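# Find the blue foam block and place it in the tote

## Task

Locate the blue foam block lying somewhere on this room's floor and set it inside the tote near the door so that no part of it sticks out past the tote's rim. The block must stay in the tote without the robot holding it there at the end. The robot must not fall over or finish leaning.

## Robot and tools

ROBOT. A Hello Robot Stretch 3: a two-wheeled base (0.33 m long, 0.34 m wide), a mast carrying a lift, and one telescoping arm that reaches out to the robot's RIGHT side, ending in a wrist (yaw, pitch, roll) and a two-finger gripper. The base cannot slide sideways, so to shift the gripper fore and aft you drive the base. Turns in place pivot about the point midway between the drive wheels, 0.05 m behind the front edge. Stowed (arm in, wrist folded) the robot sweeps a 0.28 m radius circle when turning; an unfolded, level gripper reaches past that circle.

FRAMES. Base frame: origin on the floor between the drive wheels, x forward, y left, z up. hand_pose is reported in this frame, at the point where closed fingertips meet; with all wrist joints at zero its x axis points up, y back along the arm toward the mast, z toward the robot's rear. The odometry frame is the base frame as it was when the scene began.

TOOLS.
execute_actions: arguments "actions" (a list holding one action or nothing) and "cameras" (list of names from head_camera, nav_camera, wrist_camera, all; omitted, null or ["all"] gives every camera, [] gives none). An empty actions list only reports state and images. An action may contain:
- "base": exactly one of {"translate_m": d}, a relative drive in metres from where the base was last measured, -1 to 1, positive forward; or {"rotate_rad": d}, a relative in-place turn in radians, -3.2 to 3.2, positive is counter-clockwise seen from above (left).
- "joints": absolute targets, one number per named joint: lift_m 0 to 1.1 m (arm height on mast); arm_m 0 to 0.52 m (extension); wrist_yaw_rad -1.345 to 4.42 (0 = along the arm, positive swings toward the front, 3.0 = folded over the base); wrist_pitch_rad -1.57 to 0.451 (0 level, negative tips fingertips down); wrist_roll_rad -2.911 to 2.911 (0 = fingers side by side, level); gripper_m -0.089 to 0.179 (larger is wider; the true fingertip gap is about 0.007 m less when nearly shut and 0.025 m less when fully open, and zero below 0.007); head_pan_rad -3.953 to 1.73 (0 forward, positive left, -1.57 looks along the arm); head_tilt_rad -1.53 to 0.419 (0 level, negative down). Done tolerances: ±0.004 for lift, arm, gripper; ±0.02 for yaw, roll, head; ±0.05 for pitch.
- "contact_limits": {"arm_m": n}, a motor_effort percentage 1 to 100 at which the arm motion halts (contact_stop); smaller is gentler but too small halts instantly. It also caps the arm's holding force until the next action. Values above the maximum are clipped.
All motions in one action begin together. Anything you omit may still be driving toward its previous target. Unknown keys or out-of-range numbers make the whole call rejected with no motion. If a result reports a stop, the remaining execute_actions, wait and finished_scene calls in that same reply are skipped.
wait: {"seconds": 0 to 10}; commands nothing and returns the same report as an empty action.
zoom_image: {"camera": name, "region": [x0, y0, x1, y1]} in pixels of that camera's latest full image, origin top-left, at most 504 by 504; gives a sharper close-up.
finished_scene: {"scene": current scene number}; ends the scene irreversibly after the last command is held and reports success. Replying with no tool call also ends things.

RESULTS. pictures names the images in order. joint_positions gives current values. base_status and joint_status tell how each commanded motion ended: done (for the base, wheels turned the commanded amount even if slipping), off_target (resting short, possibly still pushing), contact_stop, time_out, torque_fault (these drop the target and hold in place unless slack or disabled). on_its_own covers joints not commanded this call; "held at" is the held target, not the position. motor_effort is percent of maximum, positive toward larger joint values, peak in brackets; readings carry fixed biases and noise, and an at-rest effort outside its normal range suggests a load or push. Positive wheel effort pushes forward. lidar_m: 12 distances in metres from the base origin, 30 degree sectors starting straight ahead and going counter-clockwise (4th left, 7th behind, 10th right), in a plane 0.17 m above the floor, range 0.15 to 12, "-" = nothing; blind to clear objects and objects lower than that plane, may miss thin legs, and the robot can block sectors 5, 6, 9, 10 when the lift is low. wrist_depth_mm (45 to 1000) and head_depth_mm (280 to 4000, image sideways): 7x7 grids of median depth from top-left. base_odometry is wheel-based (slip counts), heading -3.142 to 3.142, positive left; turned_by_wheels and turned_by_imu give turning since the previous report. base_tilt in degrees, forward and right positive, with a steady bias up to about 4 degrees.

CAMERAS. head_camera and nav_camera move with head pan and tilt; wrist_camera rides on the gripper.

SPEED. Full base speed (0.30 m/s, 1.9 rad/s) only with lift_m under 0.30, arm_m under 0.03 and wrist_yaw_rad over 2.54; otherwise 0.10 m/s and 0.63 rad/s.

GRIPPING. Close by sending gripper_m smaller than the object's width (smaller squeezes harder; overly hard triggers a stall guard that weakens grip). Open by sending at least 0.02 more than where contact happened. Neither the reading nor done confirms a grasp; check cameras. To re-squeeze, send a different value.

CAUTIONS. Fold or unfold the wrist only with lift_m 0.32 to 0.95, wrist_pitch_rad -0.4 and roll near 0; once folded the lift may go down to 0.25. With yaw below -0.4, keep pitch at -0.5 or lower. Arm and lift contact_stop then go slack until recommanded; a slack lift may sag under load or get pushed up by closing fingers on a surface. Base, wrist and head never self-stop. Wrist servos overloaded for several seconds switch off for 10 s. Pushing into something solid with the gripper above about 0.45 m, repeated pushes, raised contact limits, driving while gripping or pushing something fixed, or snagging furniture (especially reversing) can tip the robot; if so, reverse the last move in small steps, free the gripper, and lower lift_m to about 0.2. Avoid drops, slams and hard pushes. The simulation keeps running while you compose a reply, with the last command held.

Each tool is called after "Emit:" as a command line: name --argument value for each argument, lists and objects as JSON in quotes; but a table of rows of numbers goes row by row, as --pt "numbers of a row", without its own name.

## Session

Emit:
execute_actions --actions '[]'

Scene clock: 0.00 s.
base_odometry: x=+0.000 y=+0.000 heading=+0.000 (m, m, rad; odometry frame)
turned_by_wheels: +0.000 (rad since the last result)
turned_by_imu: +0.000 (rad since the last result)
base_tilt: forward=+1.3 right=+0.4 (deg)
lidar_m: 1.81 1.21 1.07 1.07 1.27 1.84 1.84 0.76 0.67 0.67 0.80 1.46
head_depth_mm: 1745 1761 1744 1757 1722 1719 1708 / 1793 1813 1834 1811 1803 1779 1758 / 1855 1883 1893 1901 1842 1851 1854 / 1836 1998 1969 1982 1921 1902 1900 / 1843 2071 2057 2065 2035 1971 1937 / 1803 1903 1876 1853 1814 1774 1736 / 1634 1614 1586 1568 1539 1520 1491
base_status: not commanded
joint_positions: lift_m=+0.561 arm_m=+0.000 wrist_yaw_rad=+2.962 wrist_pitch_rad=-0.358 wrist_roll_rad=+0.001 gripper_m=+0.037 head_pan_rad=+0.017 head_tilt_rad=-0.008
joint_status: not commanded
motor_effort: left_wheel=+0 right_wheel=+0 lift_m=+21 arm_m=-1 wrist_yaw_rad=+0 wrist_pitch_rad=+7 wrist_roll_rad=+1 gripper_m=-1 head_pan_rad=+0 head_tilt_rad=+3 (%)
hand_pose: x=+0.0201 y=+0.0832 z=+0.5872 quat_wxyz=(+0.188, +0.704, +0.063, +0.681) (m; base frame)
wrist_depth_mm: - - - - - - - / - - - - - - - / - - - - - - - / - - - - - - - / - - - 982 - 898 866 / 948 914 - 832 807 769 742 / 817 783 - 737 702 692 672
pictures: head_camera (sideways: a quarter turn clockwise sets it upright), nav_camera (sideways: a quarter turn counterclockwise sets it upright), wrist_camera
Images, in order (width x height): head_camera 896x504, nav_camera 672x504, wrist_camera 644x364.

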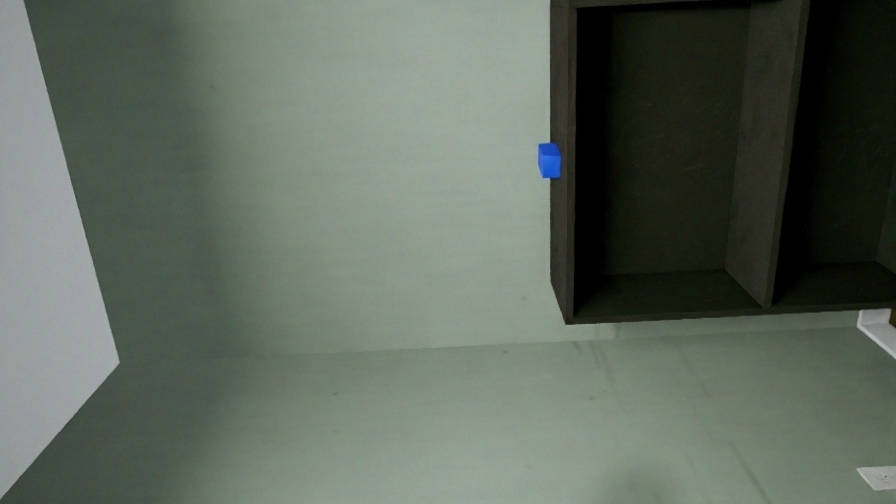

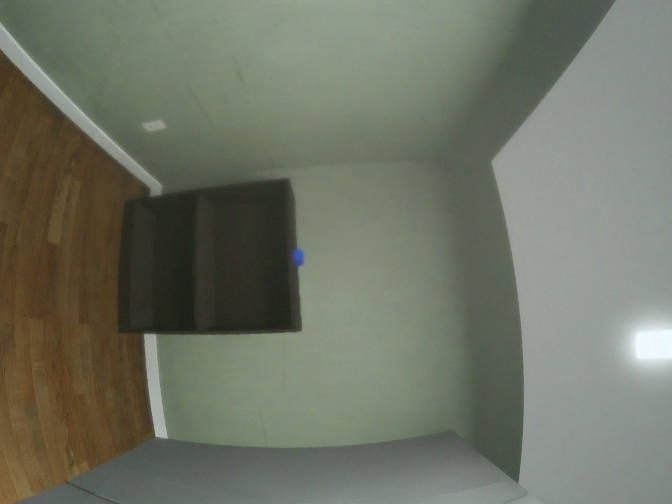

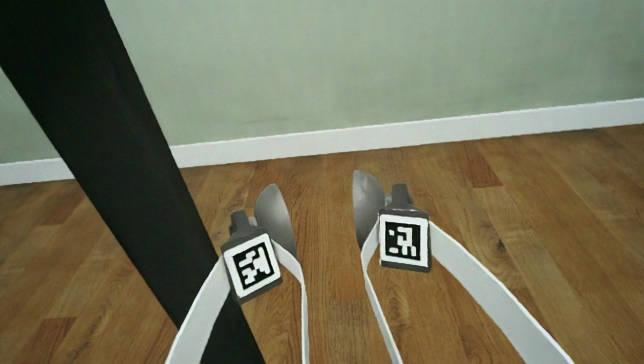

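Emit:
execute_actions --actions '[{"joints":{"head_pan_rad":-1.57,"head_tilt_rad":-0.7}}]' --cameras '["nav_camera"]'

Emit:
execute_actions --actions '[{"joints":{"head_pan_rad":-3.14,"head_tilt_rad":-0.7}}]' --cameras '["nav_camera"]'

Scene clock: 1.97 s.
base_odometry: x=+0.000 y=+0.000 heading=+0.000 (m, m, rad; odometry frame)
turned_by_wheels: +0.000 (rad since the last result)
turned_by_imu: +0.000 (rad since the last result)
base_tilt: forward=+1.4 right=+0.4 (deg)
lidar_m: 1.81 1.21 1.07 1.07 1.27 1.84 1.84 0.76 0.67 0.68 0.80 1.46
head_depth_mm: 551 614 683 776 887 1041 1167 / 548 612 685 786 933 1143 1183 / 565 631 713 821 963 1175 1187 / 583 652 740 857 1014 1250 1199 / 599 675 772 899 1072 1322 1212 / 620 699 802 943 1136 1359 1223 / 641 728 836 994 1210 1409 1242
base_status: not commanded
joint_positions: lift_m=+0.561 arm_m=+0.000 wrist_yaw_rad=+2.962 wrist_pitch_rad=-0.358 wrist_roll_rad=+0.001 gripper_m=+0.037 head_pan_rad=-1.563 head_tilt_rad=-0.691
joint_status: all done
motor_effort: left_wheel=+1(0) right_wheel=+0(0) lift_m=+21(20) arm_m=+0(0) wrist_yaw_rad=-1(1) wrist_pitch_rad=+8(8) wrist_roll_rad=+0(1) gripper_m=+0(0) head_pan_rad=-5(54) head_tilt_rad=-6(52) (%)
hand_pose: x=+0.0201 y=+0.0832 z=+0.5872 quat_wxyz=(+0.188, +0.704, +0.063, +0.681) (m; base frame)
wrist_depth_mm: - - - - - - - / - - - - - - - / - - - - - - - / - - - - - - - / - - - 988 - 905 862 / 942 915 - 831 797 767 750 / 817 780 - 755 707 687 673
pictures: nav_camera (sideways: a quarter turn counterclockwise sets it upright)
Images, in order (width x height): nav_camera 672x504.

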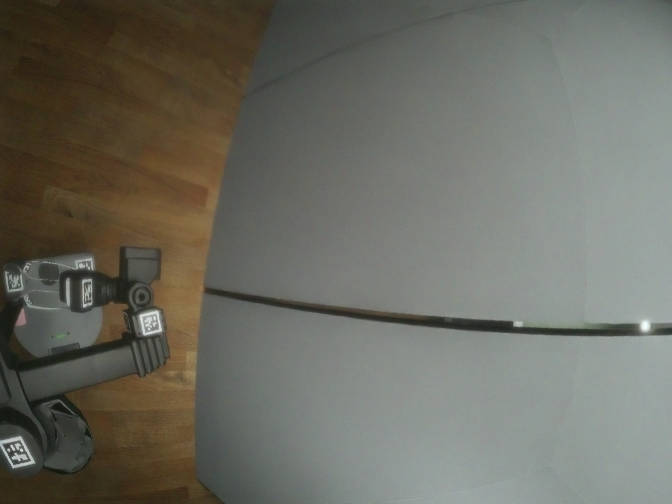

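Scene clock: 3.33 s.
base_odometry: x=+0.000 y=+0.000 heading=+0.000 (m, m, rad; odometry frame)
turned_by_wheels: +0.000 (rad since the last result)
turned_by_imu: +0.000 (rad since the last result)
base_tilt: forward=+1.3 right=+0.4 (deg)
lidar_m: 1.81 1.21 1.07 1.07 1.27 1.85 1.84 0.76 0.67 0.68 0.80 1.46
head_depth_mm: 1511 1673 1874 1989 1609 1356 1215 / 1567 1758 1960 2012 1636 1373 1237 / 1612 1801 2025 2036 1654 1382 1213 / 1668 1867 2126 2071 1661 1399 1199 / 1726 1924 2188 2107 1693 1416 1211 / 1777 1993 2311 1972 1379 1387 1212 / 1831 1973 1052 1096 1140 1191 1191
base_status: not commanded
joint_positions: lift_m=+0.561 arm_m=+0.000 wrist_yaw_rad=+2.962 wrist_pitch_rad=-0.358 wrist_roll_rad=+0.001 gripper_m=+0.037 head_pan_rad=-3.133 head_tilt_rad=-0.691
joint_status: all done
motor_effort: left_wheel=+0(0) right_wheel=+0(0) lift_m=+21(20) arm_m=+0(0) wrist_yaw_rad=-1(1) wrist_pitch_rad=+7(8) wrist_roll_rad=+0(0) gripper_m=-1(0) head_pan_rad=-5(53) head_tilt_rad=-6(7) (%)
hand_pose: x=+0.0201 y=+0.0832 z=+0.5872 quat_wxyz=(+0.188, +0.704, +0.063, +0.681) (m; base frame)
wrist_depth_mm: - - - - - - - / - - - - - - - / - - - - - - - / - - - - - - - / - - - 966 - 896 869 / 961 903 - 843 790 772 743 / 809 790 - 733 710 691 663
pictures: nav_camera (sideways: a quarter turn counterclockwise sets it upright)
Images, in order (width x height): nav_camera 672x504.

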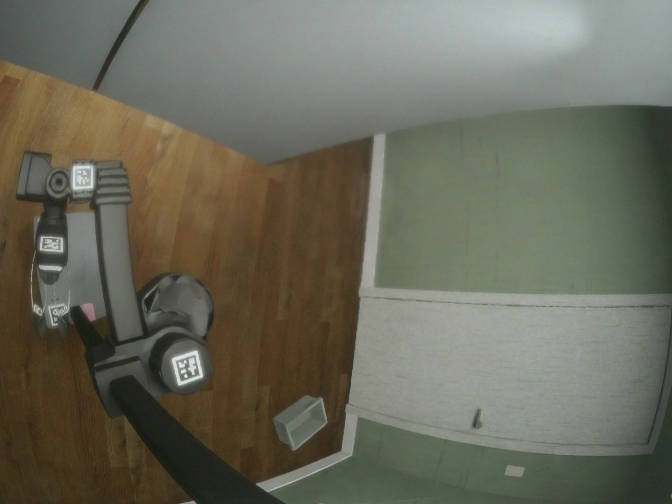

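Emit:
execute_actions --actions '[{"joints":{"lift_m":0.25,"head_pan_rad":-1.9,"head_tilt_rad":-0.6}}]' --cameras '[]'

Emit:
execute_actions --actions '[{"base":{"translate_m":-1.0}}]' --cameras '[]'

Emit:
execute_actions --actions '[{"base":{"translate_m":-0.3},"joints":{"head_pan_rad":-1.3}}]' --cameras '["nav_camera"]'

Scene clock: 8.33 s.
base_odometry: x=+0.000 y=+0.000 heading=+0.000 (m, m, rad; odometry frame)
turned_by_wheels: +0.000 (rad since the last result)
turned_by_imu: +0.000 (rad since the last result)
base_tilt: forward=+1.4 right=+0.4 (deg)
lidar_m: 1.81 1.21 1.06 1.07 1.27 1.84 1.84 0.76 0.67 0.68 0.80 1.46
head_depth_mm: 548 604 670 755 864 1006 1171 / 548 604 668 752 858 998 1168 / 546 603 667 751 856 998 1172 / 545 608 687 773 874 1020 1184 / 558 607 665 745 851 985 1180 / 544 597 664 743 846 990 1182 / 541 595 661 740 844 980 1176
base_status: not commanded
joint_positions: lift_m=+0.251 arm_m=+0.000 wrist_yaw_rad=+2.962 wrist_pitch_rad=-0.358 wrist_roll_rad=+0.001 gripper_m=+0.037 head_pan_rad=-1.907 head_tilt_rad=-0.606
joint_status: all done
motor_effort: left_wheel=+0(1) right_wheel=+0(0) lift_m=+11(17) arm_m=+0(0) wrist_yaw_rad=+0(1) wrist_pitch_rad=+7(7) wrist_roll_rad=+1(0) gripper_m=-1(1) head_pan_rad=+4(52) head_tilt_rad=+5(19) (%)
hand_pose: x=+0.0201 y=+0.0832 z=+0.2769 quat_wxyz=(+0.188, +0.704, +0.063, +0.681) (m; base frame)
wrist_depth_mm: - - - - - - - / - - - - 988 916 850 / - - 864 799 748 710 678 / 757 - 689 646 618 583 556 / 616 581 - 546 - 494 474 / 516 503 - - 444 426 415 / 459 - - - 390 379 370
pictures: none
No camera images: the call's "cameras" was empty. Leave "cameras" out to get every camera's image.

Scene clock: 13.37 s.
base_odometry: x=-1.000 y=+0.000 heading=+0.000 (m, m, rad; odometry frame)
turned_by_wheels: +0.000 (rad since the last result)
turned_by_imu: -0.002 (rad since the last result)
base_tilt: forward=+1.4 right=+0.5 (deg)
lidar_m: 2.57 1.54 1.37 1.37 1.01 0.89 0.91 1.08 1.96 0.38 0.45 0.82
head_depth_mm: 2576 2701 2795 2236 1771 1435 1217 / 2859 3164 3141 2277 1777 1453 1231 / 2908 3145 3218 2306 1783 1473 1244 / 2821 3132 3195 2259 1693 936 731 / 612 520 451 417 461 526 630 / 299 321 352 395 451 524 626 / 289 316 351 394 449 521 624
base_status: done
joint_positions: lift_m=+0.251 arm_m=+0.000 wrist_yaw_rad=+2.962 wrist_pitch_rad=-0.358 wrist_roll_rad=+0.001 gripper_m=+0.037 head_pan_rad=-1.907 head_tilt_rad=-0.606
joint_status: not commanded
motor_effort: left_wheel=+1(9) right_wheel=+0(2) lift_m=+11(11) arm_m=+0(0) wrist_yaw_rad=+1(0) wrist_pitch_rad=+8(8) wrist_roll_rad=+1(0) gripper_m=+1(0) head_pan_rad=+4(4) head_tilt_rad=+5(3) (%)
hand_pose: x=+0.0201 y=+0.0832 z=+0.2769 quat_wxyz=(+0.188, +0.704, +0.063, +0.681) (m; base frame)
wrist_depth_mm: - - - - - - - / - - 986 - 977 915 841 / 968 - 856 808 746 721 669 / 744 - 694 656 619 587 551 / 619 575 - 544 - 501 475 / 520 501 - - 442 429 413 / 458 - - - 394 380 368
pictures: none
No camera images: the call's "cameras" was empty. Leave "cameras" out to get every camera's image.

Scene clock: 16.20 s.
base_odometry: x=-1.300 y=+0.000 heading=+0.000 (m, m, rad; odometry frame)
turned_by_wheels: +0.000 (rad since the last result)
turned_by_imu: -0.001 (rad since the last result)
base_tilt: forward=+1.3 right=+0.4 (deg)
lidar_m: 2.73 1.65 1.45 1.14 0.68 0.63 0.63 0.74 1.34 0.64 0.45 0.62
head_depth_mm: 2749 3078 3110 2234 1754 1440 1216 / 2819 3184 2988 2172 1717 1418 1235 / 576 628 693 769 868 998 1159 / 493 531 576 632 696 775 875 / 432 461 495 534 580 643 759 / 384 407 433 473 535 673 908 / 346 375 419 497 613 799 1152
base_status: done
joint_positions: lift_m=+0.251 arm_m=+0.000 wrist_yaw_rad=+2.962 wrist_pitch_rad=-0.358 wrist_roll_rad=+0.001 gripper_m=+0.037 head_pan_rad=-1.307 head_tilt_rad=-0.606
joint_status: all done
motor_effort: left_wheel=+0(8) right_wheel=+0(5) lift_m=+11(11) arm_m=+0(0) wrist_yaw_rad=+0(0) wrist_pitch_rad=+7(7) wrist_roll_rad=+1(1) gripper_m=+0(0) head_pan_rad=+4(49) head_tilt_rad=+5(3) (%)
hand_pose: x=+0.0201 y=+0.0832 z=+0.2769 quat_wxyz=(+0.188, +0.704, +0.063, +0.681) (m; base frame)
wrist_depth_mm: - - - - - - - / - - - - 988 900 850 / 692 - 852 804 749 713 672 / 684 - 694 657 618 586 559 / 615 580 - 549 - 497 475 / 518 503 - - 442 427 417 / 458 - - - 393 379 368
pictures: nav_camera (sideways: a quarter turn counterclockwise sets it upright)
Images, in order (width x height): nav_camera 672x504.

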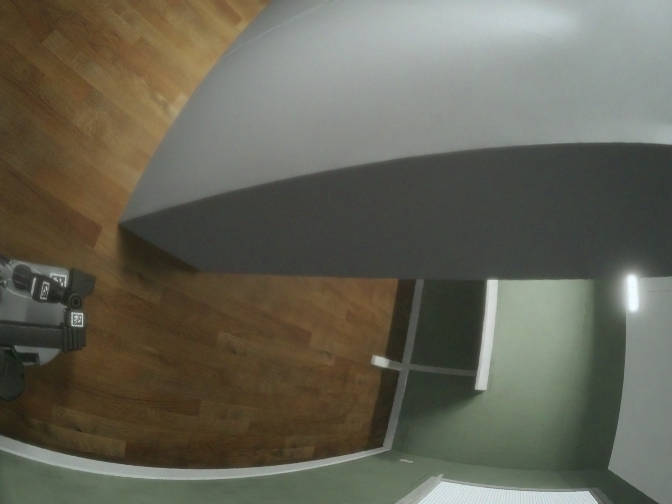

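Emit:
execute_actions --actions '[{"base":{"rotate_rad":-1.95},"joints":{"head_pan_rad":0.6}}]' --cameras '[]'

Emit:
execute_actions --actions '[{"base":{"translate_m":1.0},"joints":{"head_pan_rad":1.0}}]' --cameras '["nav_camera"]'

Scene clock: 19.63 s.
base_odometry: x=-1.300 y=+0.000 heading=-1.950 (m, m, rad; odometry frame)
turned_by_wheels: -1.950 (rad since the last result)
turned_by_imu: -1.937 (rad since the last result)
base_tilt: forward=+1.4 right=+0.4 (deg)
lidar_m: 2.00 0.51 0.45 0.92 2.19 1.54 1.46 0.91 0.63 0.63 0.64 0.84
head_depth_mm: 2715 3056 3051 2245 1752 1432 1216 / 2858 3207 3159 2277 1781 1447 1232 / 622 680 749 832 937 1071 1186 / 527 568 616 672 740 823 925 / 459 489 524 564 611 664 756 / 406 429 456 486 531 620 832 / 363 382 409 457 562 723 1022
base_status: done
joint_positions: lift_m=+0.251 arm_m=+0.000 wrist_yaw_rad=+2.962 wrist_pitch_rad=-0.358 wrist_roll_rad=+0.001 gripper_m=+0.037 head_pan_rad=+0.593 head_tilt_rad=-0.605
joint_status: all done
motor_effort: left_wheel=+3(12) right_wheel=-2(5) lift_m=+11(11) arm_m=+0(0) wrist_yaw_rad=+0(0) wrist_pitch_rad=+7(8) wrist_roll_rad=+0(0) gripper_m=+0(0) head_pan_rad=+5(54) head_tilt_rad=+3(4) (%)
hand_pose: x=+0.0201 y=+0.0832 z=+0.2769 quat_wxyz=(+0.188, +0.704, +0.063, +0.681) (m; base frame)
wrist_depth_mm: - - - 862 503 464 520 / - - - 946 541 509 577 / - - 848 796 593 571 641 / 750 - 692 654 588 585 562 / 611 581 - 548 - 495 478 / 519 503 - - 441 431 414 / 460 - - - 393 379 367
pictures: none
No camera images: the call's "cameras" was empty. Leave "cameras" out to get every camera's image.

Scene clock: 24.67 s.
base_odometry: x=-1.670 y=-0.929 heading=-1.950 (m, m, rad; odometry frame)
turned_by_wheels: +0.000 (rad since the last result)
turned_by_imu: +0.002 (rad since the last result)
base_tilt: forward=+1.4 right=+0.5 (deg)
lidar_m: 1.83 2.39 3.01 1.30 0.48 0.54 2.45 0.85 0.60 0.57 0.58 0.77
head_depth_mm: 2395 2251 2733 2228 1736 1439 1220 / 2663 2887 3043 2261 1774 1449 1223 / 2980 3237 3222 2292 1792 1471 1242 / 3261 3523 3292 2352 1813 1487 1253 / 3053 3323 3361 2386 1842 1498 1259 / 2938 3084 3166 2421 1860 1518 1271 / 2755 2872 3117 2471 1881 1526 1289
base_status: done
joint_positions: lift_m=+0.251 arm_m=+0.000 wrist_yaw_rad=+2.962 wrist_pitch_rad=-0.358 wrist_roll_rad=+0.001 gripper_m=+0.037 head_pan_rad=+0.993 head_tilt_rad=-0.605
joint_status: all done
motor_effort: left_wheel=+2(12) right_wheel=-2(5) lift_m=+11(11) arm_m=-1(0) wrist_yaw_rad=+0(1) wrist_pitch_rad=+7(8) wrist_roll_rad=+0(1) gripper_m=+0(0) head_pan_rad=+4(37) head_tilt_rad=+3(4) (%)
hand_pose: x=+0.0201 y=+0.0832 z=+0.2769 quat_wxyz=(+0.188, +0.704, +0.063, +0.681) (m; base frame)
wrist_depth_mm: - - - - - - - / - - - - 983 910 842 / 770 - 865 809 745 716 675 / 558 - 689 656 623 585 565 / 462 568 - 544 - 500 472 / 493 501 - - 442 425 415 / 459 - - - 391 377 370
pictures: nav_camera (sideways: a quarter turn counterclockwise sets it upright)
Images, in order (width x height): nav_camera 672x504.

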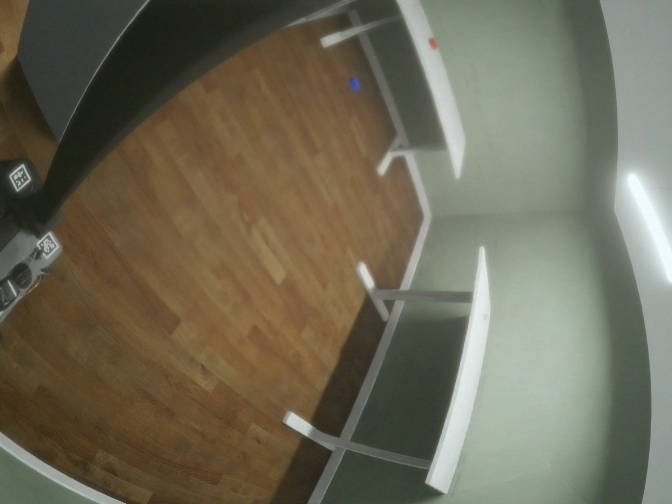

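Emit:
execute_actions --actions '[{"base":{"translate_m":0.4}}]' --cameras '[]'

Emit:
execute_actions --actions '[{"base":{"rotate_rad":1.63},"joints":{"head_pan_rad":0.0,"head_tilt_rad":-0.5}}]' --cameras '[]'

Emit:
execute_actions --actions '[{"base":{"translate_m":1.0}}]' --cameras '["head_camera","nav_camera"]'

Scene clock: 28.63 s.
base_odometry: x=-1.818 y=-1.301 heading=-1.950 (m, m, rad; odometry frame)
turned_by_wheels: +0.000 (rad since the last result)
turned_by_imu: +0.001 (rad since the last result)
base_tilt: forward=+1.3 right=+0.5 (deg)
lidar_m: 1.77 1.52 2.14 2.79 1.57 0.78 2.55 0.82 0.58 0.55 0.56 0.74
head_depth_mm: 2013 1672 2379 2244 1750 1442 1224 / 2183 1954 2640 2275 1770 1446 1226 / 2482 2047 2927 2301 1813 1456 1238 / 2796 3100 3215 2346 1811 1484 1244 / 3050 3358 3373 2366 1829 1506 1258 / 2934 3128 3318 2413 1844 1504 1273 / 2759 2899 3152 2448 1872 1533 1280
base_status: done
joint_positions: lift_m=+0.251 arm_m=+0.000 wrist_yaw_rad=+2.962 wrist_pitch_rad=-0.358 wrist_roll_rad=+0.001 gripper_m=+0.037 head_pan_rad=+0.993 head_tilt_rad=-0.605
joint_status: not commanded
motor_effort: left_wheel=+1(12) right_wheel=-1(4) lift_m=+11(10) arm_m=+0(0) wrist_yaw_rad=+0(0) wrist_pitch_rad=+8(7) wrist_roll_rad=+0(0) gripper_m=+1(0) head_pan_rad=+4(5) head_tilt_rad=+3(4) (%)
hand_pose: x=+0.0201 y=+0.0832 z=+0.2769 quat_wxyz=(+0.188, +0.704, +0.063, +0.681) (m; base frame)
wrist_depth_mm: - - - - - - - / - - - - 990 892 838 / - - 863 808 751 712 666 / 758 - 691 648 618 581 555 / 615 580 - 547 - 496 476 / 518 502 - - 440 428 414 / 457 - - - 392 378 369
pictures: none
No camera images: the call's "cameras" was empty. Leave "cameras" out to get every camera's image.

Scene clock: 30.93 s.
base_odometry: x=-1.818 y=-1.301 heading=-0.320 (m, m, rad; odometry frame)
turned_by_wheels: +1.630 (rad since the last result)
turned_by_imu: +1.618 (rad since the last result)
base_tilt: forward=+1.4 right=+0.4 (deg)
lidar_m: 2.80 1.45 0.77 2.17 0.79 0.57 0.55 0.57 0.77 1.52 1.53 2.14
head_depth_mm: 2695 2883 3118 2609 1955 1570 1294 / 2717 2872 3168 2654 1983 1575 1305 / 2698 2893 3209 2710 1994 1596 1311 / 2688 2916 3200 2805 2014 1613 1326 / 2696 2895 3171 2787 2055 1625 1344 / 2673 2877 3025 2450 2076 1646 1342 / 1928 2018 2217 2071 1843 1615 1370
base_status: done
joint_positions: lift_m=+0.251 arm_m=+0.000 wrist_yaw_rad=+2.962 wrist_pitch_rad=-0.358 wrist_roll_rad=+0.001 gripper_m=+0.037 head_pan_rad=+0.007 head_tilt_rad=-0.507
joint_status: all done
motor_effort: left_wheel=-2(8) right_wheel=+2(7) lift_m=+11(11) arm_m=+0(0) wrist_yaw_rad=+0(1) wrist_pitch_rad=+7(7) wrist_roll_rad=+0(1) gripper_m=+0(0) head_pan_rad=-5(51) head_tilt_rad=+5(20) (%)
hand_pose: x=+0.0201 y=+0.0832 z=+0.2769 quat_wxyz=(+0.188, +0.704, +0.063, +0.681) (m; base frame)
wrist_depth_mm: - - - - 878 - 951 / - - - - 861 865 852 / 894 - 859 804 754 711 672 / 751 - 697 656 619 583 558 / 617 575 - 550 - 497 474 / 520 502 - - 445 427 417 / 461 - - - 391 380 369
pictures: none
No camera images: the call's "cameras" was empty. Leave "cameras" out to get every camera's image.

Scene clock: 35.97 s.
base_odometry: x=-0.869 y=-1.615 heading=-0.320 (m, m, rad; odometry frame)
turned_by_wheels: +0.000 (rad since the last result)
turned_by_imu: +0.001 (rad since the last result)
base_tilt: forward=+1.4 right=+0.4 (deg)
lidar_m: 1.82 1.41 0.73 1.11 0.86 1.61 1.55 1.60 1.60 1.92 1.54 1.94
head_depth_mm: 1847 2002 1823 2390 1958 1558 1297 / 1858 2013 1871 2388 1971 1578 1309 / 1858 2006 1935 2378 2014 1590 1314 / 1855 2021 1933 2428 2034 1626 1325 / 1866 2020 2024 2370 2065 1628 1347 / 1878 2039 2100 2331 2066 1627 1355 / 1857 1967 2166 1983 1930 1601 1370
base_status: done
joint_positions: lift_m=+0.251 arm_m=+0.000 wrist_yaw_rad=+2.962 wrist_pitch_rad=-0.358 wrist_roll_rad=+0.001 gripper_m=+0.037 head_pan_rad=+0.007 head_tilt_rad=-0.506
joint_status: not commanded
motor_effort: left_wheel=-2(8) right_wheel=+2(6) lift_m=+11(11) arm_m=-1(0) wrist_yaw_rad=+0(0) wrist_pitch_rad=+8(7) wrist_roll_rad=+1(1) gripper_m=-1(1) head_pan_rad=-4(4) head_tilt_rad=+5(5) (%)
hand_pose: x=+0.0201 y=+0.0832 z=+0.2769 quat_wxyz=(+0.188, +0.704, +0.063, +0.681) (m; base frame)
wrist_depth_mm: - - - - 945 - 950 / - - 916 833 843 871 839 / 771 - 757 792 749 712 674 / 686 - 684 654 625 585 561 / 616 577 - 542 - 495 468 / 516 505 - - 443 428 414 / 458 - - - 393 380 369
pictures: head_camera (sideways: a quarter turn clockwise sets it upright), nav_camera (sideways: a quarter turn counterclockwise sets it upright)
Images, in order (width x height): head_camera 896x504, nav_camera 672x504.

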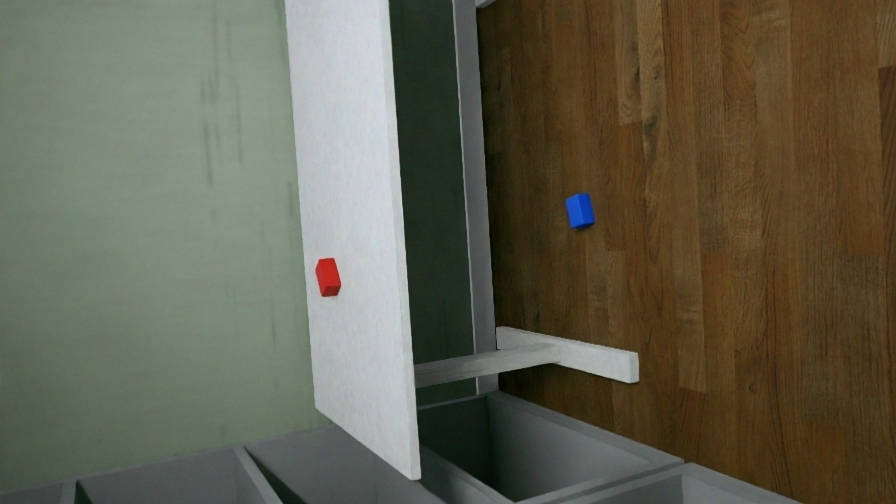

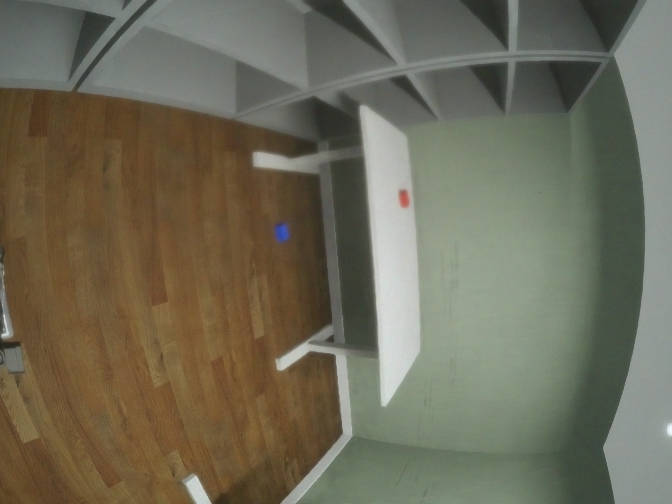

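Emit:
execute_actions --actions '[{"base":{"translate_m":0.95}}]' --cameras '[]'

Emit:
execute_actions --actions '[{"base":{"rotate_rad":1.57},"joints":{"head_pan_rad":-1.57,"head_tilt_rad":-1.0}}]' --cameras '[]'

Emit:
execute_actions --actions '[{"joints":{"lift_m":0.34,"wrist_pitch_rad":-0.4}}]' --cameras '[]'

Emit:
execute_actions --actions '[{"joints":{"wrist_yaw_rad":0,"gripper_m":0.17}}]' --cameras '["head_camera","wrist_camera"]'

Scene clock: 42.03 s.
base_odometry: x=+0.033 y=-1.914 heading=-0.320 (m, m, rad; odometry frame)
turned_by_wheels: +0.000 (rad since the last result)
turned_by_imu: +0.001 (rad since the last result)
base_tilt: forward=+1.4 right=+0.4 (deg)
lidar_m: 1.29 0.93 0.73 1.09 0.87 1.58 2.50 2.14 1.99 1.46 1.84 1.13
head_depth_mm: 1054 1144 1240 1183 880 699 1264 / 1055 1140 1245 1204 890 706 1270 / 1060 1144 1249 1225 906 712 1288 / 1062 1146 1247 1250 915 722 1294 / 1062 1145 1253 1271 934 727 1284 / 1060 1152 1255 1304 940 739 1253 / 1064 1155 1254 1322 956 744 1264
base_status: done
joint_positions: lift_m=+0.251 arm_m=+0.000 wrist_yaw_rad=+2.962 wrist_pitch_rad=-0.358 wrist_roll_rad=+0.001 gripper_m=+0.037 head_pan_rad=+0.007 head_tilt_rad=-0.506
joint_status: not commanded
motor_effort: left_wheel=-3(7) right_wheel=+2(7) lift_m=+11(11) arm_m=+0(0) wrist_yaw_rad=+1(1) wrist_pitch_rad=+8(8) wrist_roll_rad=+1(0) gripper_m=+0(0) head_pan_rad=-4(5) head_tilt_rad=+3(3) (%)
hand_pose: x=+0.0201 y=+0.0832 z=+0.2769 quat_wxyz=(+0.188, +0.704, +0.063, +0.681) (m; base frame)
wrist_depth_mm: - - - 997 947 993 950 / - - 944 841 847 887 766 / 774 - 770 777 760 688 668 / 699 - 685 647 615 578 556 / 614 575 - 544 - 498 475 / 518 505 - - 439 428 415 / 455 - - - 391 380 368
pictures: none
No camera images: the call's "cameras" was empty. Leave "cameras" out to get every camera's image.

Scene clock: 44.23 s.
base_odometry: x=+0.033 y=-1.914 heading=+1.250 (m, m, rad; odometry frame)
turned_by_wheels: +1.570 (rad since the last result)
turned_by_imu: +1.558 (rad since the last result)
base_tilt: forward=+1.4 right=+0.4 (deg)
lidar_m: 1.02 0.87 0.93 2.50 2.14 2.00 1.46 1.89 1.13 1.29 0.93 0.73
head_depth_mm: 1076 887 755 1468 1333 1191 1105 / 1092 898 764 1458 1334 1205 - / 1116 912 776 1466 1356 1218 - / 1106 928 787 1497 1367 1231 1106 / 1120 925 795 1490 1387 1234 1120 / 1126 934 807 1424 1381 1253 1122 / 1131 976 816 1316 1406 1258 1133
base_status: done
joint_positions: lift_m=+0.251 arm_m=+0.000 wrist_yaw_rad=+2.962 wrist_pitch_rad=-0.358 wrist_roll_rad=+0.001 gripper_m=+0.037 head_pan_rad=-1.563 head_tilt_rad=-0.988
joint_status: all done
motor_effort: left_wheel=-3(10) right_wheel=+2(8) lift_m=+11(10) arm_m=-1(1) wrist_yaw_rad=+1(1) wrist_pitch_rad=+8(7) wrist_roll_rad=+1(1) gripper_m=+0(0) head_pan_rad=-5(54) head_tilt_rad=-8(46) (%)
hand_pose: x=+0.0201 y=+0.0831 z=+0.2769 quat_wxyz=(+0.188, +0.704, +0.063, +0.681) (m; base frame)
wrist_depth_mm: - - - - - 939 767 / - - - - 981 847 720 / - - 857 814 751 709 657 / 753 - 691 655 625 586 553 / 621 584 - 547 - 494 475 / 518 496 - - 445 429 414 / 457 - - - 393 378 368
pictures: none
No camera images: the call's "cameras" was empty. Leave "cameras" out to get every camera's image.

Scene clock: 45.90 s.
base_odometry: x=+0.033 y=-1.914 heading=+1.250 (m, m, rad; odometry frame)
turned_by_wheels: +0.000 (rad since the last result)
turned_by_imu: +0.000 (rad since the last result)
base_tilt: forward=+1.4 right=+0.4 (deg)
lidar_m: 1.02 0.87 0.93 2.49 2.14 2.00 1.46 1.88 1.13 1.29 0.93 0.74
head_depth_mm: 1075 884 759 1472 1330 1194 1096 / 1096 901 765 1472 1344 1209 - / 1114 912 774 1476 1354 1230 - / 1106 928 786 1501 1365 1227 1103 / 1125 922 793 1483 1378 1232 1111 / 1122 936 805 1425 1384 1247 1127 / 1130 975 816 1315 1409 1259 1129
base_status: not commanded
joint_positions: lift_m=+0.339 arm_m=+0.000 wrist_yaw_rad=+2.962 wrist_pitch_rad=-0.414 wrist_roll_rad=+0.001 gripper_m=+0.037 head_pan_rad=-1.563 head_tilt_rad=-0.988
joint_status: all done
motor_effort: left_wheel=-2(2) right_wheel=+2(2) lift_m=+29(29) arm_m=-1(0) wrist_yaw_rad=+0(0) wrist_pitch_rad=+7(9) wrist_roll_rad=+0(0) gripper_m=+0(0) head_pan_rad=-4(5) head_tilt_rad=-7(8) (%)
hand_pose: x=+0.0190 y=+0.0766 z=+0.3530 quat_wxyz=(+0.207, +0.702, +0.083, +0.676) (m; base frame)
wrist_depth_mm: - - - - - 988 792 / - - - - - 899 786 / - - 942 889 842 795 707 / 838 - 785 728 717 675 643 / 695 667 - 626 - 574 551 / 596 575 - 548 520 506 488 / 528 513 - - 466 448 437
pictures: none
No camera images: the call's "cameras" was empty. Leave "cameras" out to get every camera's image.

Scene clock: 48.40 s.
base_odometry: x=+0.033 y=-1.914 heading=+1.250 (m, m, rad; odometry frame)
turned_by_wheels: +0.000 (rad since the last result)
turned_by_imu: +0.000 (rad since the last result)
base_tilt: forward=+1.4 right=+0.4 (deg)
lidar_m: 1.02 0.87 0.93 2.50 2.14 2.00 1.45 1.89 1.13 1.29 0.93 0.74
head_depth_mm: 1083 888 756 1480 1334 1195 1102 / 1096 898 765 1463 1337 1205 - / 1112 914 773 1478 1356 1248 - / 1110 928 783 1486 1378 1222 1104 / 1118 922 795 1477 1378 1240 1112 / 1119 935 807 1425 1390 1242 1119 / 1131 975 818 1311 1414 1259 1133
base_status: not commanded
joint_positions: lift_m=+0.339 arm_m=+0.000 wrist_yaw_rad=+0.003 wrist_pitch_rad=-0.414 wrist_roll_rad=+0.001 gripper_m=+0.170 head_pan_rad=-1.563 head_tilt_rad=-0.988
joint_status: all done
motor_effort: left_wheel=-3(2) right_wheel=+2(1) lift_m=+30(29) arm_m=+0(1) wrist_yaw_rad=-2(3) wrist_pitch_rad=+7(7) wrist_roll_rad=+1(1) gripper_m=+0(89) head_pan_rad=-5(5) head_tilt_rad=-7(8) (%)
hand_pose: x=-0.0208 y=-0.3696 z=+0.3530 quat_wxyz=(+0.692, +0.146, -0.692, -0.145) (m; base frame)
wrist_depth_mm: 907 931 956 - - - - / 977 - - - - - 884 / 805 971 931 885 853 805 753 / 684 792 776 740 704 685 647 / 661 686 647 609 597 572 - / 565 577 559 541 524 510 489 / 495 500 489 475 465 450 439
pictures: head_camera (sideways: a quarter turn clockwise sets it upright), wrist_camera
Images, in order (width x height): head_camera 896x504, wrist_camera 644x364.

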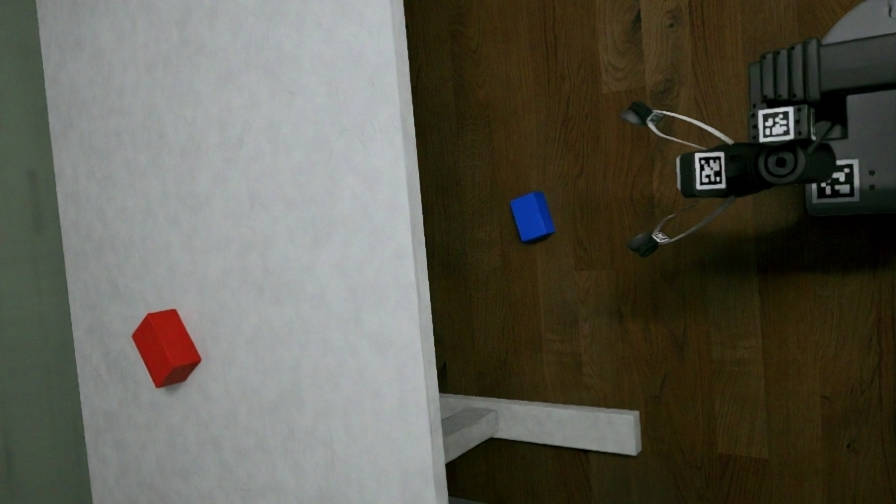

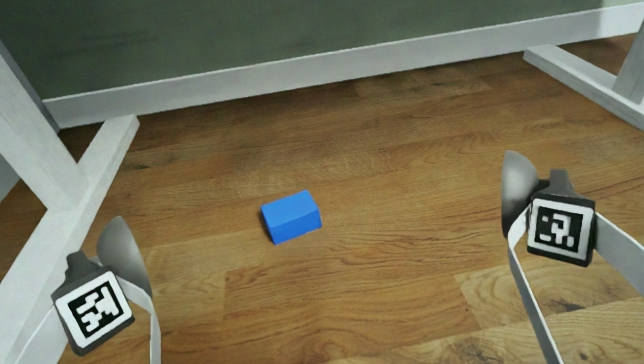

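Emit:
execute_actions --actions '[{"base":{"translate_m":0.04},"joints":{"lift_m":0.02,"arm_m":0.15}}]' --cameras '["head_camera","wrist_camera"]'

Scene clock: 52.77 s.
base_odometry: x=+0.046 y=-1.876 heading=+1.250 (m, m, rad; odometry frame)
turned_by_wheels: +0.000 (rad since the last result)
turned_by_imu: +0.000 (rad since the last result)
base_tilt: forward=+1.4 right=+0.5 (deg)
lidar_m: 1.02 0.84 0.89 2.50 2.19 2.04 1.49 1.88 1.16 1.28 0.91 0.70
head_depth_mm: 1078 890 754 1469 1328 1191 1108 / 1094 901 766 1466 1350 1215 - / 1108 910 775 1472 1353 1197 1133 / 1109 926 783 1480 1369 1223 1099 / 1125 921 794 1485 1381 1230 1115 / 1120 957 808 1358 1370 1245 1127 / 1127 973 817 1491 1413 1257 1132
base_status: done
joint_positions: lift_m=+0.021 arm_m=+0.150 wrist_yaw_rad=+0.002 wrist_pitch_rad=-0.414 wrist_roll_rad=+0.001 gripper_m=+0.170 head_pan_rad=-1.563 head_tilt_rad=-0.988
joint_status: all done
motor_effort: left_wheel=-3(5) right_wheel=+1(5) lift_m=+10(31) arm_m=+3(3) wrist_yaw_rad=-2(3) wrist_pitch_rad=+7(7) wrist_roll_rad=+0(1) gripper_m=+0(1) head_pan_rad=-5(4) head_tilt_rad=-9(8) (%)
hand_pose: x=-0.0210 y=-0.5195 z=+0.0342 quat_wxyz=(+0.692, +0.146, -0.692, -0.145) (m; base frame)
wrist_depth_mm: 605 600 538 484 448 410 384 / 447 409 299 290 331 312 295 / 333 313 287 279 266 252 240 / 264 252 241 230 220 215 205 / 220 214 203 195 189 179 - / 194 181 176 171 165 161 153 / - 158 155 150 146 143 139
pictures: head_camera (sideways: a quarter turn clockwise sets it upright), wrist_camera
Images, in order (width x height): head_camera 896x504, wrist_camera 644x364.

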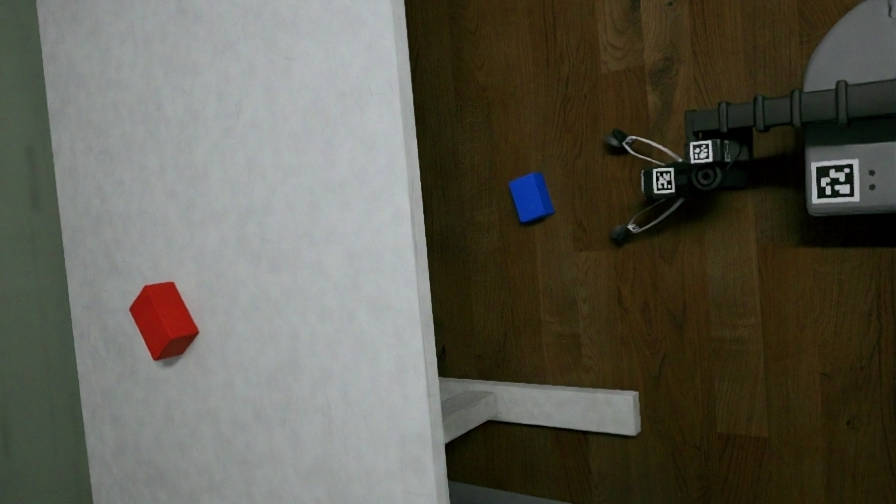

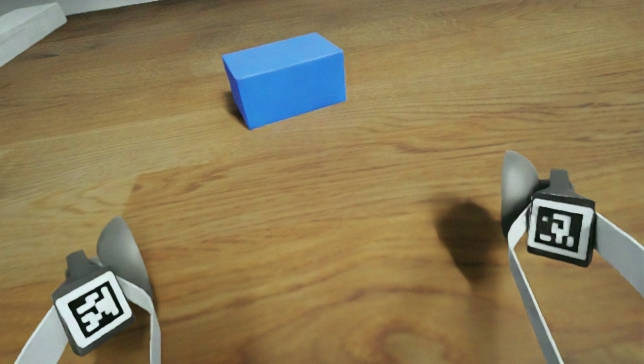

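Emit:
execute_actions --actions '[{"joints":{"arm_m":0.32}}]' --cameras '["head_camera","wrist_camera"]'

Scene clock: 55.87 s.
base_odometry: x=+0.046 y=-1.876 heading=+1.250 (m, m, rad; odometry frame)
turned_by_wheels: +0.000 (rad since the last result)
turned_by_imu: +0.000 (rad since the last result)
base_tilt: forward=+1.4 right=+0.6 (deg)
lidar_m: 1.02 0.84 0.88 2.50 2.18 2.04 1.49 1.88 1.15 1.28 0.91 0.70
head_depth_mm: 1074 884 756 1463 1326 1192 1105 / 1098 900 764 1462 1350 1214 - / 1114 914 772 1478 1377 1211 1138 / 1107 929 786 1495 1365 1226 1105 / 1123 917 796 1492 1382 1234 1118 / 1124 960 807 1362 1361 1242 1126 / 1127 974 817 1485 1410 1263 1136
base_status: not commanded
joint_positions: lift_m=+0.021 arm_m=+0.320 wrist_yaw_rad=+0.002 wrist_pitch_rad=-0.414 wrist_roll_rad=+0.001 gripper_m=+0.170 head_pan_rad=-1.563 head_tilt_rad=-0.988
joint_status: all done
motor_effort: left_wheel=-3(2) right_wheel=+2(2) lift_m=+11(11) arm_m=+3(4) wrist_yaw_rad=-2(2) wrist_pitch_rad=+7(6) wrist_roll_rad=+1(1) gripper_m=+1(0) head_pan_rad=-5(5) head_tilt_rad=-8(7) (%)
hand_pose: x=-0.0211 y=-0.6895 z=+0.0342 quat_wxyz=(+0.692, +0.146, -0.692, -0.145) (m; base frame)
wrist_depth_mm: 587 596 534 487 441 405 378 / 439 407 377 352 330 309 292 / 329 312 295 278 264 251 239 / 263 251 168 159 210 214 204 / 220 214 142 147 178 179 - / 192 180 153 163 164 160 153 / - 157 155 150 146 142 138
pictures: head_camera (sideways: a quarter turn clockwise sets it upright), wrist_camera
Images, in order (width x height): head_camera 896x504, wrist_camera 644x364.

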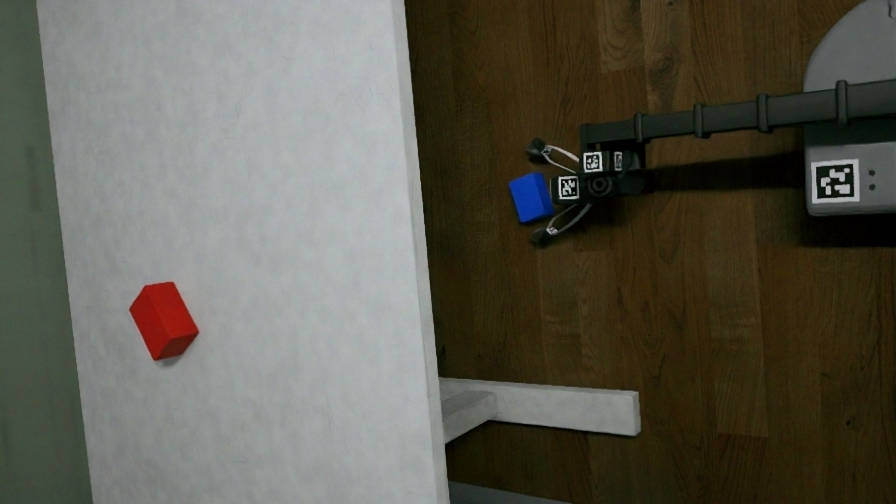

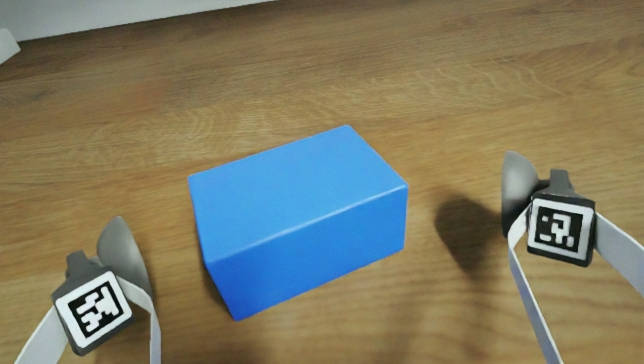

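Emit:
execute_actions --actions '[{"joints":{"arm_m":0.335,"gripper_m":0.06}}]' --cameras '["wrist_camera"]'

Emit:
execute_actions --actions '[{"joints":{"arm_m":0.0,"lift_m":0.34}}]' --cameras '["wrist_camera"]'

Scene clock: 58.10 s.
base_odometry: x=+0.046 y=-1.876 heading=+1.250 (m, m, rad; odometry frame)
turned_by_wheels: +0.000 (rad since the last result)
turned_by_imu: +0.000 (rad since the last result)
base_tilt: forward=+1.3 right=+0.5 (deg)
lidar_m: 1.02 0.84 0.88 2.49 2.19 2.03 1.50 1.88 1.16 1.28 0.91 0.70
head_depth_mm: 1074 887 754 1473 1330 1194 1106 / 1095 896 764 1470 1360 1202 - / 1107 917 774 1470 1367 1215 1138 / 1106 932 783 1490 1369 1223 1107 / 1118 916 794 1476 1382 1244 1120 / 1116 959 804 1370 1370 1244 1123 / 1129 971 817 1498 1408 1256 1138
base_status: not commanded
joint_positions: lift_m=+0.021 arm_m=+0.335 wrist_yaw_rad=+0.002 wrist_pitch_rad=-0.416 wrist_roll_rad=+0.001 gripper_m=+0.061 head_pan_rad=-1.563 head_tilt_rad=-0.988
joint_status: all done
motor_effort: left_wheel=-2(2) right_wheel=+2(2) lift_m=+10(10) arm_m=+3(3) wrist_yaw_rad=-3(1) wrist_pitch_rad=+8(8) wrist_roll_rad=+0(1) gripper_m=-17(94) head_pan_rad=-4(5) head_tilt_rad=-7(8) (%)
hand_pose: x=-0.0211 y=-0.7042 z=+0.0337 quat_wxyz=(+0.692, +0.147, -0.692, -0.146) (m; base frame)
wrist_depth_mm: 579 578 527 479 436 405 378 / 435 406 377 350 329 307 291 / 328 309 291 275 261 249 237 / 261 249 168 157 155 212 201 / 217 212 139 136 144 - 174 / 186 185 127 142 160 157 155 / 162 157 150 149 145 141 139
pictures: wrist_camera
Images, in order (width x height): wrist_camera 644x364.

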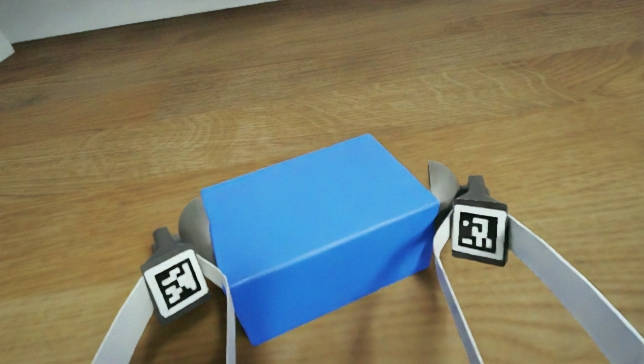

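Scene clock: 61.83 s.
base_odometry: x=+0.046 y=-1.876 heading=+1.250 (m, m, rad; odometry frame)
turned_by_wheels: +0.000 (rad since the last result)
turned_by_imu: +0.000 (rad since the last result)
base_tilt: forward=+1.3 right=+0.4 (deg)
lidar_m: 1.02 0.84 0.88 2.49 2.19 2.04 1.50 1.88 1.16 1.28 0.91 0.70
head_depth_mm: 1078 885 756 1467 1327 1195 1103 / 1094 900 765 1457 1332 1203 - / 1110 914 775 1469 1361 1200 - / 1102 928 784 1492 1368 1226 1104 / 1118 917 794 1487 1365 1237 1114 / 1114 961 810 1354 1374 1245 1121 / 1133 973 819 1477 1408 1257 1137
base_status: not commanded
joint_positions: lift_m=+0.339 arm_m=+0.000 wrist_yaw_rad=+0.002 wrist_pitch_rad=-0.417 wrist_roll_rad=+0.001 gripper_m=+0.061 head_pan_rad=-1.563 head_tilt_rad=-0.988
joint_status: all done
motor_effort: left_wheel=-3(3) right_wheel=+2(1) lift_m=+30(30) arm_m=-3(4) wrist_yaw_rad=-1(2) wrist_pitch_rad=+8(9) wrist_roll_rad=+0(1) gripper_m=-16(16) head_pan_rad=-5(5) head_tilt_rad=-8(8) (%)
hand_pose: x=-0.0211 y=-0.3698 z=+0.3522 quat_wxyz=(+0.692, +0.147, -0.692, -0.146) (m; base frame)
wrist_depth_mm: 884 921 957 997 - - - / 952 - - - - 992 900 / 613 986 943 890 826 806 760 / 681 790 167 158 156 673 641 / 663 675 139 136 143 - 559 / 561 585 127 142 503 499 493 / 499 503 477 466 462 448 442
pictures: wrist_camera
Images, in order (width x height): wrist_camera 644x364.

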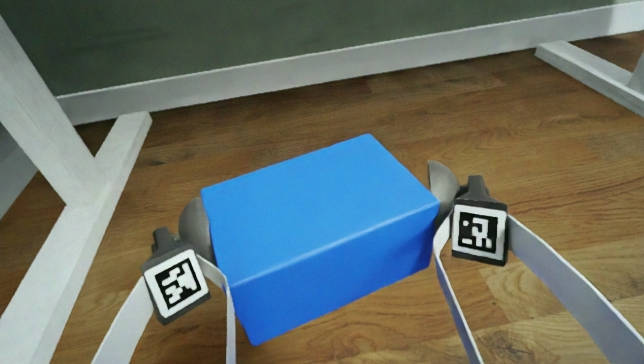

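Emit:
execute_actions --actions '[{"base":{"rotate_rad":1.58},"joints":{"wrist_yaw_rad":2.65,"head_pan_rad":0,"head_tilt_rad":-0.7}}]' --cameras '[]'

Emit:
execute_actions --actions '[{"joints":{"lift_m":0.28}}]' --cameras '["wrist_camera"]'

Emit:
execute_actions --actions '[{"base":{"translate_m":1.0}}]' --cameras '[]'

Emit:
execute_actions --actions '[{"base":{"translate_m":1.0}}]' --cameras '[]'

Emit:
execute_actions --actions '[{"base":{"rotate_rad":-1.57}}]' --cameras '["nav_camera"]'

Scene clock: 66.43 s.
base_odometry: x=+0.046 y=-1.876 heading=+2.830 (m, m, rad; odometry frame)
turned_by_wheels: +1.580 (rad since the last result)
turned_by_imu: +1.575 (rad since the last result)
base_tilt: forward=+1.3 right=+0.4 (deg)
lidar_m: 2.49 2.19 2.05 1.49 1.89 1.16 1.28 0.91 0.70 1.02 0.84 0.88
head_depth_mm: 2130 2402 2512 1891 1595 1344 1165 / 2123 2377 2519 1962 1612 1361 1174 / 2128 2383 2506 2027 1619 1372 1175 / 2128 2341 2546 2046 1640 1385 1198 / 2093 2349 2563 2069 1662 1403 1204 / 2083 2346 2543 2085 1691 1416 1217 / 2074 2330 2572 2127 1707 1425 1223
base_status: done
joint_positions: lift_m=+0.339 arm_m=+0.000 wrist_yaw_rad=+2.647 wrist_pitch_rad=-0.417 wrist_roll_rad=+0.001 gripper_m=+0.061 head_pan_rad=-0.007 head_tilt_rad=-0.705
joint_status: all done
motor_effort: left_wheel=-3(6) right_wheel=+2(4) lift_m=+29(29) arm_m=-3(3) wrist_yaw_rad=+2(4) wrist_pitch_rad=+8(8) wrist_roll_rad=+1(0) gripper_m=-16(17) head_pan_rad=+4(52) head_tilt_rad=+3(31) (%)
hand_pose: x=+0.0853 y=+0.0522 z=+0.3522 quat_wxyz=(+0.312, +0.707, -0.027, +0.634) (m; base frame)
wrist_depth_mm: - - - - - - - / - - - - - 975 925 / - 990 929 890 839 798 754 / 836 806 168 158 155 676 639 / 710 674 139 136 143 - 554 / 607 594 128 142 506 499 489 / - 502 145 470 465 449 434
pictures: none
No camera images: the call's "cameras" was empty. Leave "cameras" out to get every camera's image.

Scene clock: 67.80 s.
base_odometry: x=+0.046 y=-1.876 heading=+2.830 (m, m, rad; odometry frame)
turned_by_wheels: +0.000 (rad since the last result)
turned_by_imu: +0.000 (rad since the last result)
base_tilt: forward=+1.4 right=+0.4 (deg)
lidar_m: 2.49 2.20 2.04 1.50 1.89 1.16 1.28 0.91 0.70 1.02 0.84 0.88
head_depth_mm: 2117 2376 2541 1899 1589 1338 1163 / 2144 2373 2542 1974 1604 1359 1171 / 2101 2366 2537 1994 1634 1375 1183 / 2095 2354 2549 2022 1644 1386 1191 / 2094 2329 2560 2070 1665 1403 1205 / 2067 2340 2545 2087 1688 1420 1213 / 2065 2327 2572 2128 1708 1425 1223
base_status: not commanded
joint_positions: lift_m=+0.281 arm_m=+0.000 wrist_yaw_rad=+2.647 wrist_pitch_rad=-0.418 wrist_roll_rad=+0.001 gripper_m=+0.061 head_pan_rad=-0.007 head_tilt_rad=-0.705
joint_status: all done
motor_effort: left_wheel=-2(2) right_wheel=+2(2) lift_m=+11(27) arm_m=-3(3) wrist_yaw_rad=+3(2) wrist_pitch_rad=+9(9) wrist_roll_rad=+0(1) gripper_m=-16(16) head_pan_rad=+5(5) head_tilt_rad=+1(3) (%)
hand_pose: x=+0.0853 y=+0.0522 z=+0.2933 quat_wxyz=(+0.312, +0.707, -0.027, +0.634) (m; base frame)
wrist_depth_mm: - - - - - - - / - - - 965 913 862 816 / 923 873 817 761 723 695 660 / 730 690 168 157 156 584 562 / 605 593 139 136 143 - 487 / 536 521 126 142 438 437 429 / - - - 410 400 392 384
pictures: wrist_camera
Images, in order (width x height): wrist_camera 644x364.

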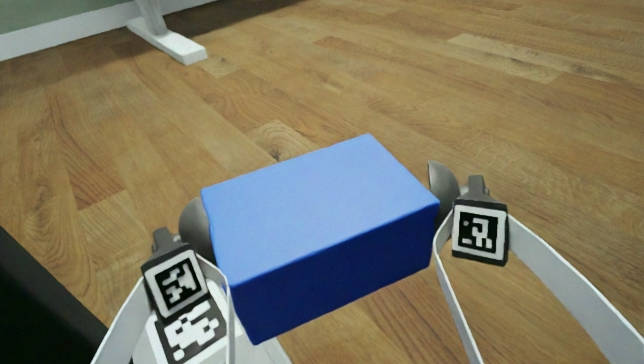

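Scene clock: 72.90 s.
base_odometry: x=-0.906 y=-1.569 heading=+2.830 (m, m, rad; odometry frame)
turned_by_wheels: +0.000 (rad since the last result)
turned_by_imu: +0.001 (rad since the last result)
base_tilt: forward=+1.4 right=+0.5 (deg)
lidar_m: 1.50 1.55 1.63 1.98 2.04 2.01 1.85 1.42 0.70 1.06 0.78 1.57
head_depth_mm: 1268 1413 1621 1801 1600 1340 1167 / 1260 1414 1597 1808 1618 1363 1172 / 1261 1398 1585 1815 1615 1378 1185 / 1255 1404 1575 1821 1647 1379 1193 / 1257 1393 1583 1796 1663 1388 1206 / 1243 1381 1576 1807 1690 1412 1214 / 1233 1383 1560 1803 1723 1428 1222
base_status: done
joint_positions: lift_m=+0.281 arm_m=+0.000 wrist_yaw_rad=+2.647 wrist_pitch_rad=-0.418 wrist_roll_rad=+0.001 gripper_m=+0.061 head_pan_rad=-0.007 head_tilt_rad=-0.704
joint_status: not commanded
motor_effort: left_wheel=-2(9) right_wheel=+2(6) lift_m=+11(11) arm_m=-3(3) wrist_yaw_rad=+1(3) wrist_pitch_rad=+9(9) wrist_roll_rad=+1(0) gripper_m=-16(16) head_pan_rad=+4(4) head_tilt_rad=+2(3) (%)
hand_pose: x=+0.0852 y=+0.0522 z=+0.2933 quat_wxyz=(+0.312, +0.707, -0.027, +0.634) (m; base frame)
wrist_depth_mm: - - - - - - - / - - - 967 917 847 812 / 914 857 799 768 733 682 662 / 733 696 168 157 155 588 555 / 615 592 138 136 143 - 486 / 533 512 126 142 441 436 429 / - - - 410 404 391 383
pictures: none
No camera images: the call's "cameras" was empty. Leave "cameras" out to get every camera's image.

Scene clock: 77.90 s.
base_odometry: x=-1.858 y=-1.262 heading=+2.829 (m, m, rad; odometry frame)
turned_by_wheels: +0.000 (rad since the last result)
turned_by_imu: +0.001 (rad since the last result)
base_tilt: forward=+1.4 right=+0.4 (deg)
lidar_m: 0.50 0.51 0.69 1.68 1.61 2.24 2.84 1.46 0.74 2.11 0.73 0.52
head_depth_mm: 396 443 503 578 685 843 1087 / 394 440 501 576 681 835 1074 / 393 440 498 575 677 830 1071 / 392 438 496 571 675 820 1056 / 390 437 494 568 670 815 1046 / 389 435 492 566 667 811 1035 / 388 433 490 564 663 808 1028
base_status: done
joint_positions: lift_m=+0.281 arm_m=+0.000 wrist_yaw_rad=+2.647 wrist_pitch_rad=-0.418 wrist_roll_rad=+0.001 gripper_m=+0.061 head_pan_rad=-0.007 head_tilt_rad=-0.704
joint_status: not commanded
motor_effort: left_wheel=-3(8) right_wheel=+2(6) lift_m=+11(12) arm_m=-3(3) wrist_yaw_rad=+1(2) wrist_pitch_rad=+9(9) wrist_roll_rad=+1(1) gripper_m=-16(16) head_pan_rad=+4(4) head_tilt_rad=+2(2) (%)
hand_pose: x=+0.0852 y=+0.0522 z=+0.2933 quat_wxyz=(+0.312, +0.707, -0.027, +0.634) (m; base frame)
wrist_depth_mm: - - - 780 582 462 383 / - - - 863 637 501 404 / 921 866 817 782 662 532 433 / 734 700 168 158 155 545 453 / 612 594 138 136 143 - 466 / 537 512 126 142 443 438 428 / - - - 413 403 391 383
pictures: none
No camera images: the call's "cameras" was empty. Leave "cameras" out to get every camera's image.

Scene clock: 80.10 s.
base_odometry: x=-1.858 y=-1.262 heading=+1.260 (m, m, rad; odometry frame)
turned_by_wheels: -1.570 (rad since the last result)
turned_by_imu: -1.559 (rad since the last result)
base_tilt: forward=+1.4 right=+0.5 (deg)
lidar_m: 1.94 0.72 0.52 0.50 0.52 0.70 1.61 1.61 2.24 2.36 1.46 0.74
head_depth_mm: 2347 2611 2512 1968 1595 1345 1162 / 2338 2606 2578 1990 1627 1355 1173 / 2347 2621 2485 2003 1625 1385 1184 / 2352 2583 2585 2036 1649 1389 1190 / 2327 2564 2688 2068 1669 1397 1203 / 2223 2093 1960 1826 1645 1414 1211 / 1476 1433 1422 1363 1314 1261 1177
base_status: done
joint_positions: lift_m=+0.281 arm_m=+0.000 wrist_yaw_rad=+2.647 wrist_pitch_rad=-0.418 wrist_roll_rad=+0.001 gripper_m=+0.061 head_pan_rad=-0.007 head_tilt_rad=-0.704
joint_status: not commanded
motor_effort: left_wheel=+2(13) right_wheel=-1(6) lift_m=+11(11) arm_m=-2(3) wrist_yaw_rad=+2(2) wrist_pitch_rad=+9(9) wrist_roll_rad=+1(0) gripper_m=-16(17) head_pan_rad=+5(4) head_tilt_rad=+3(2) (%)
hand_pose: x=+0.0852 y=+0.0522 z=+0.2933 quat_wxyz=(+0.312, +0.707, -0.027, +0.634) (m; base frame)
wrist_depth_mm: 419 467 541 638 776 984 - / 442 499 579 690 822 863 810 / 465 533 622 716 735 702 660 / 500 565 168 157 156 595 554 / 521 573 139 136 143 - 486 / 534 512 126 142 438 437 430 / - - - 407 402 390 385
pictures: nav_camera (sideways: a quarter turn counterclockwise sets it upright)
Images, in order (width x height): nav_camera 672x504.

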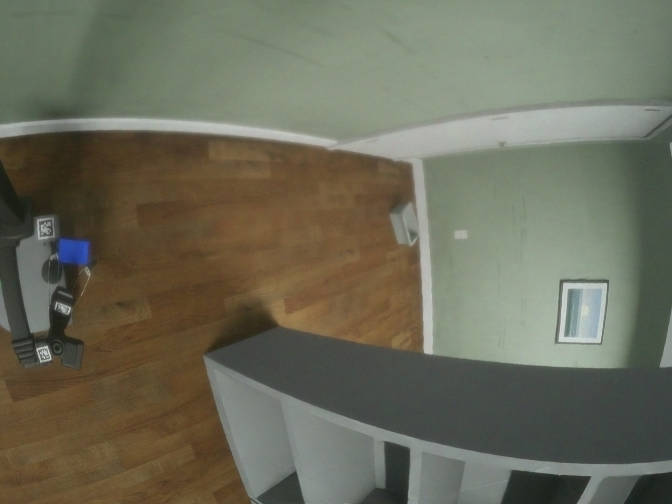

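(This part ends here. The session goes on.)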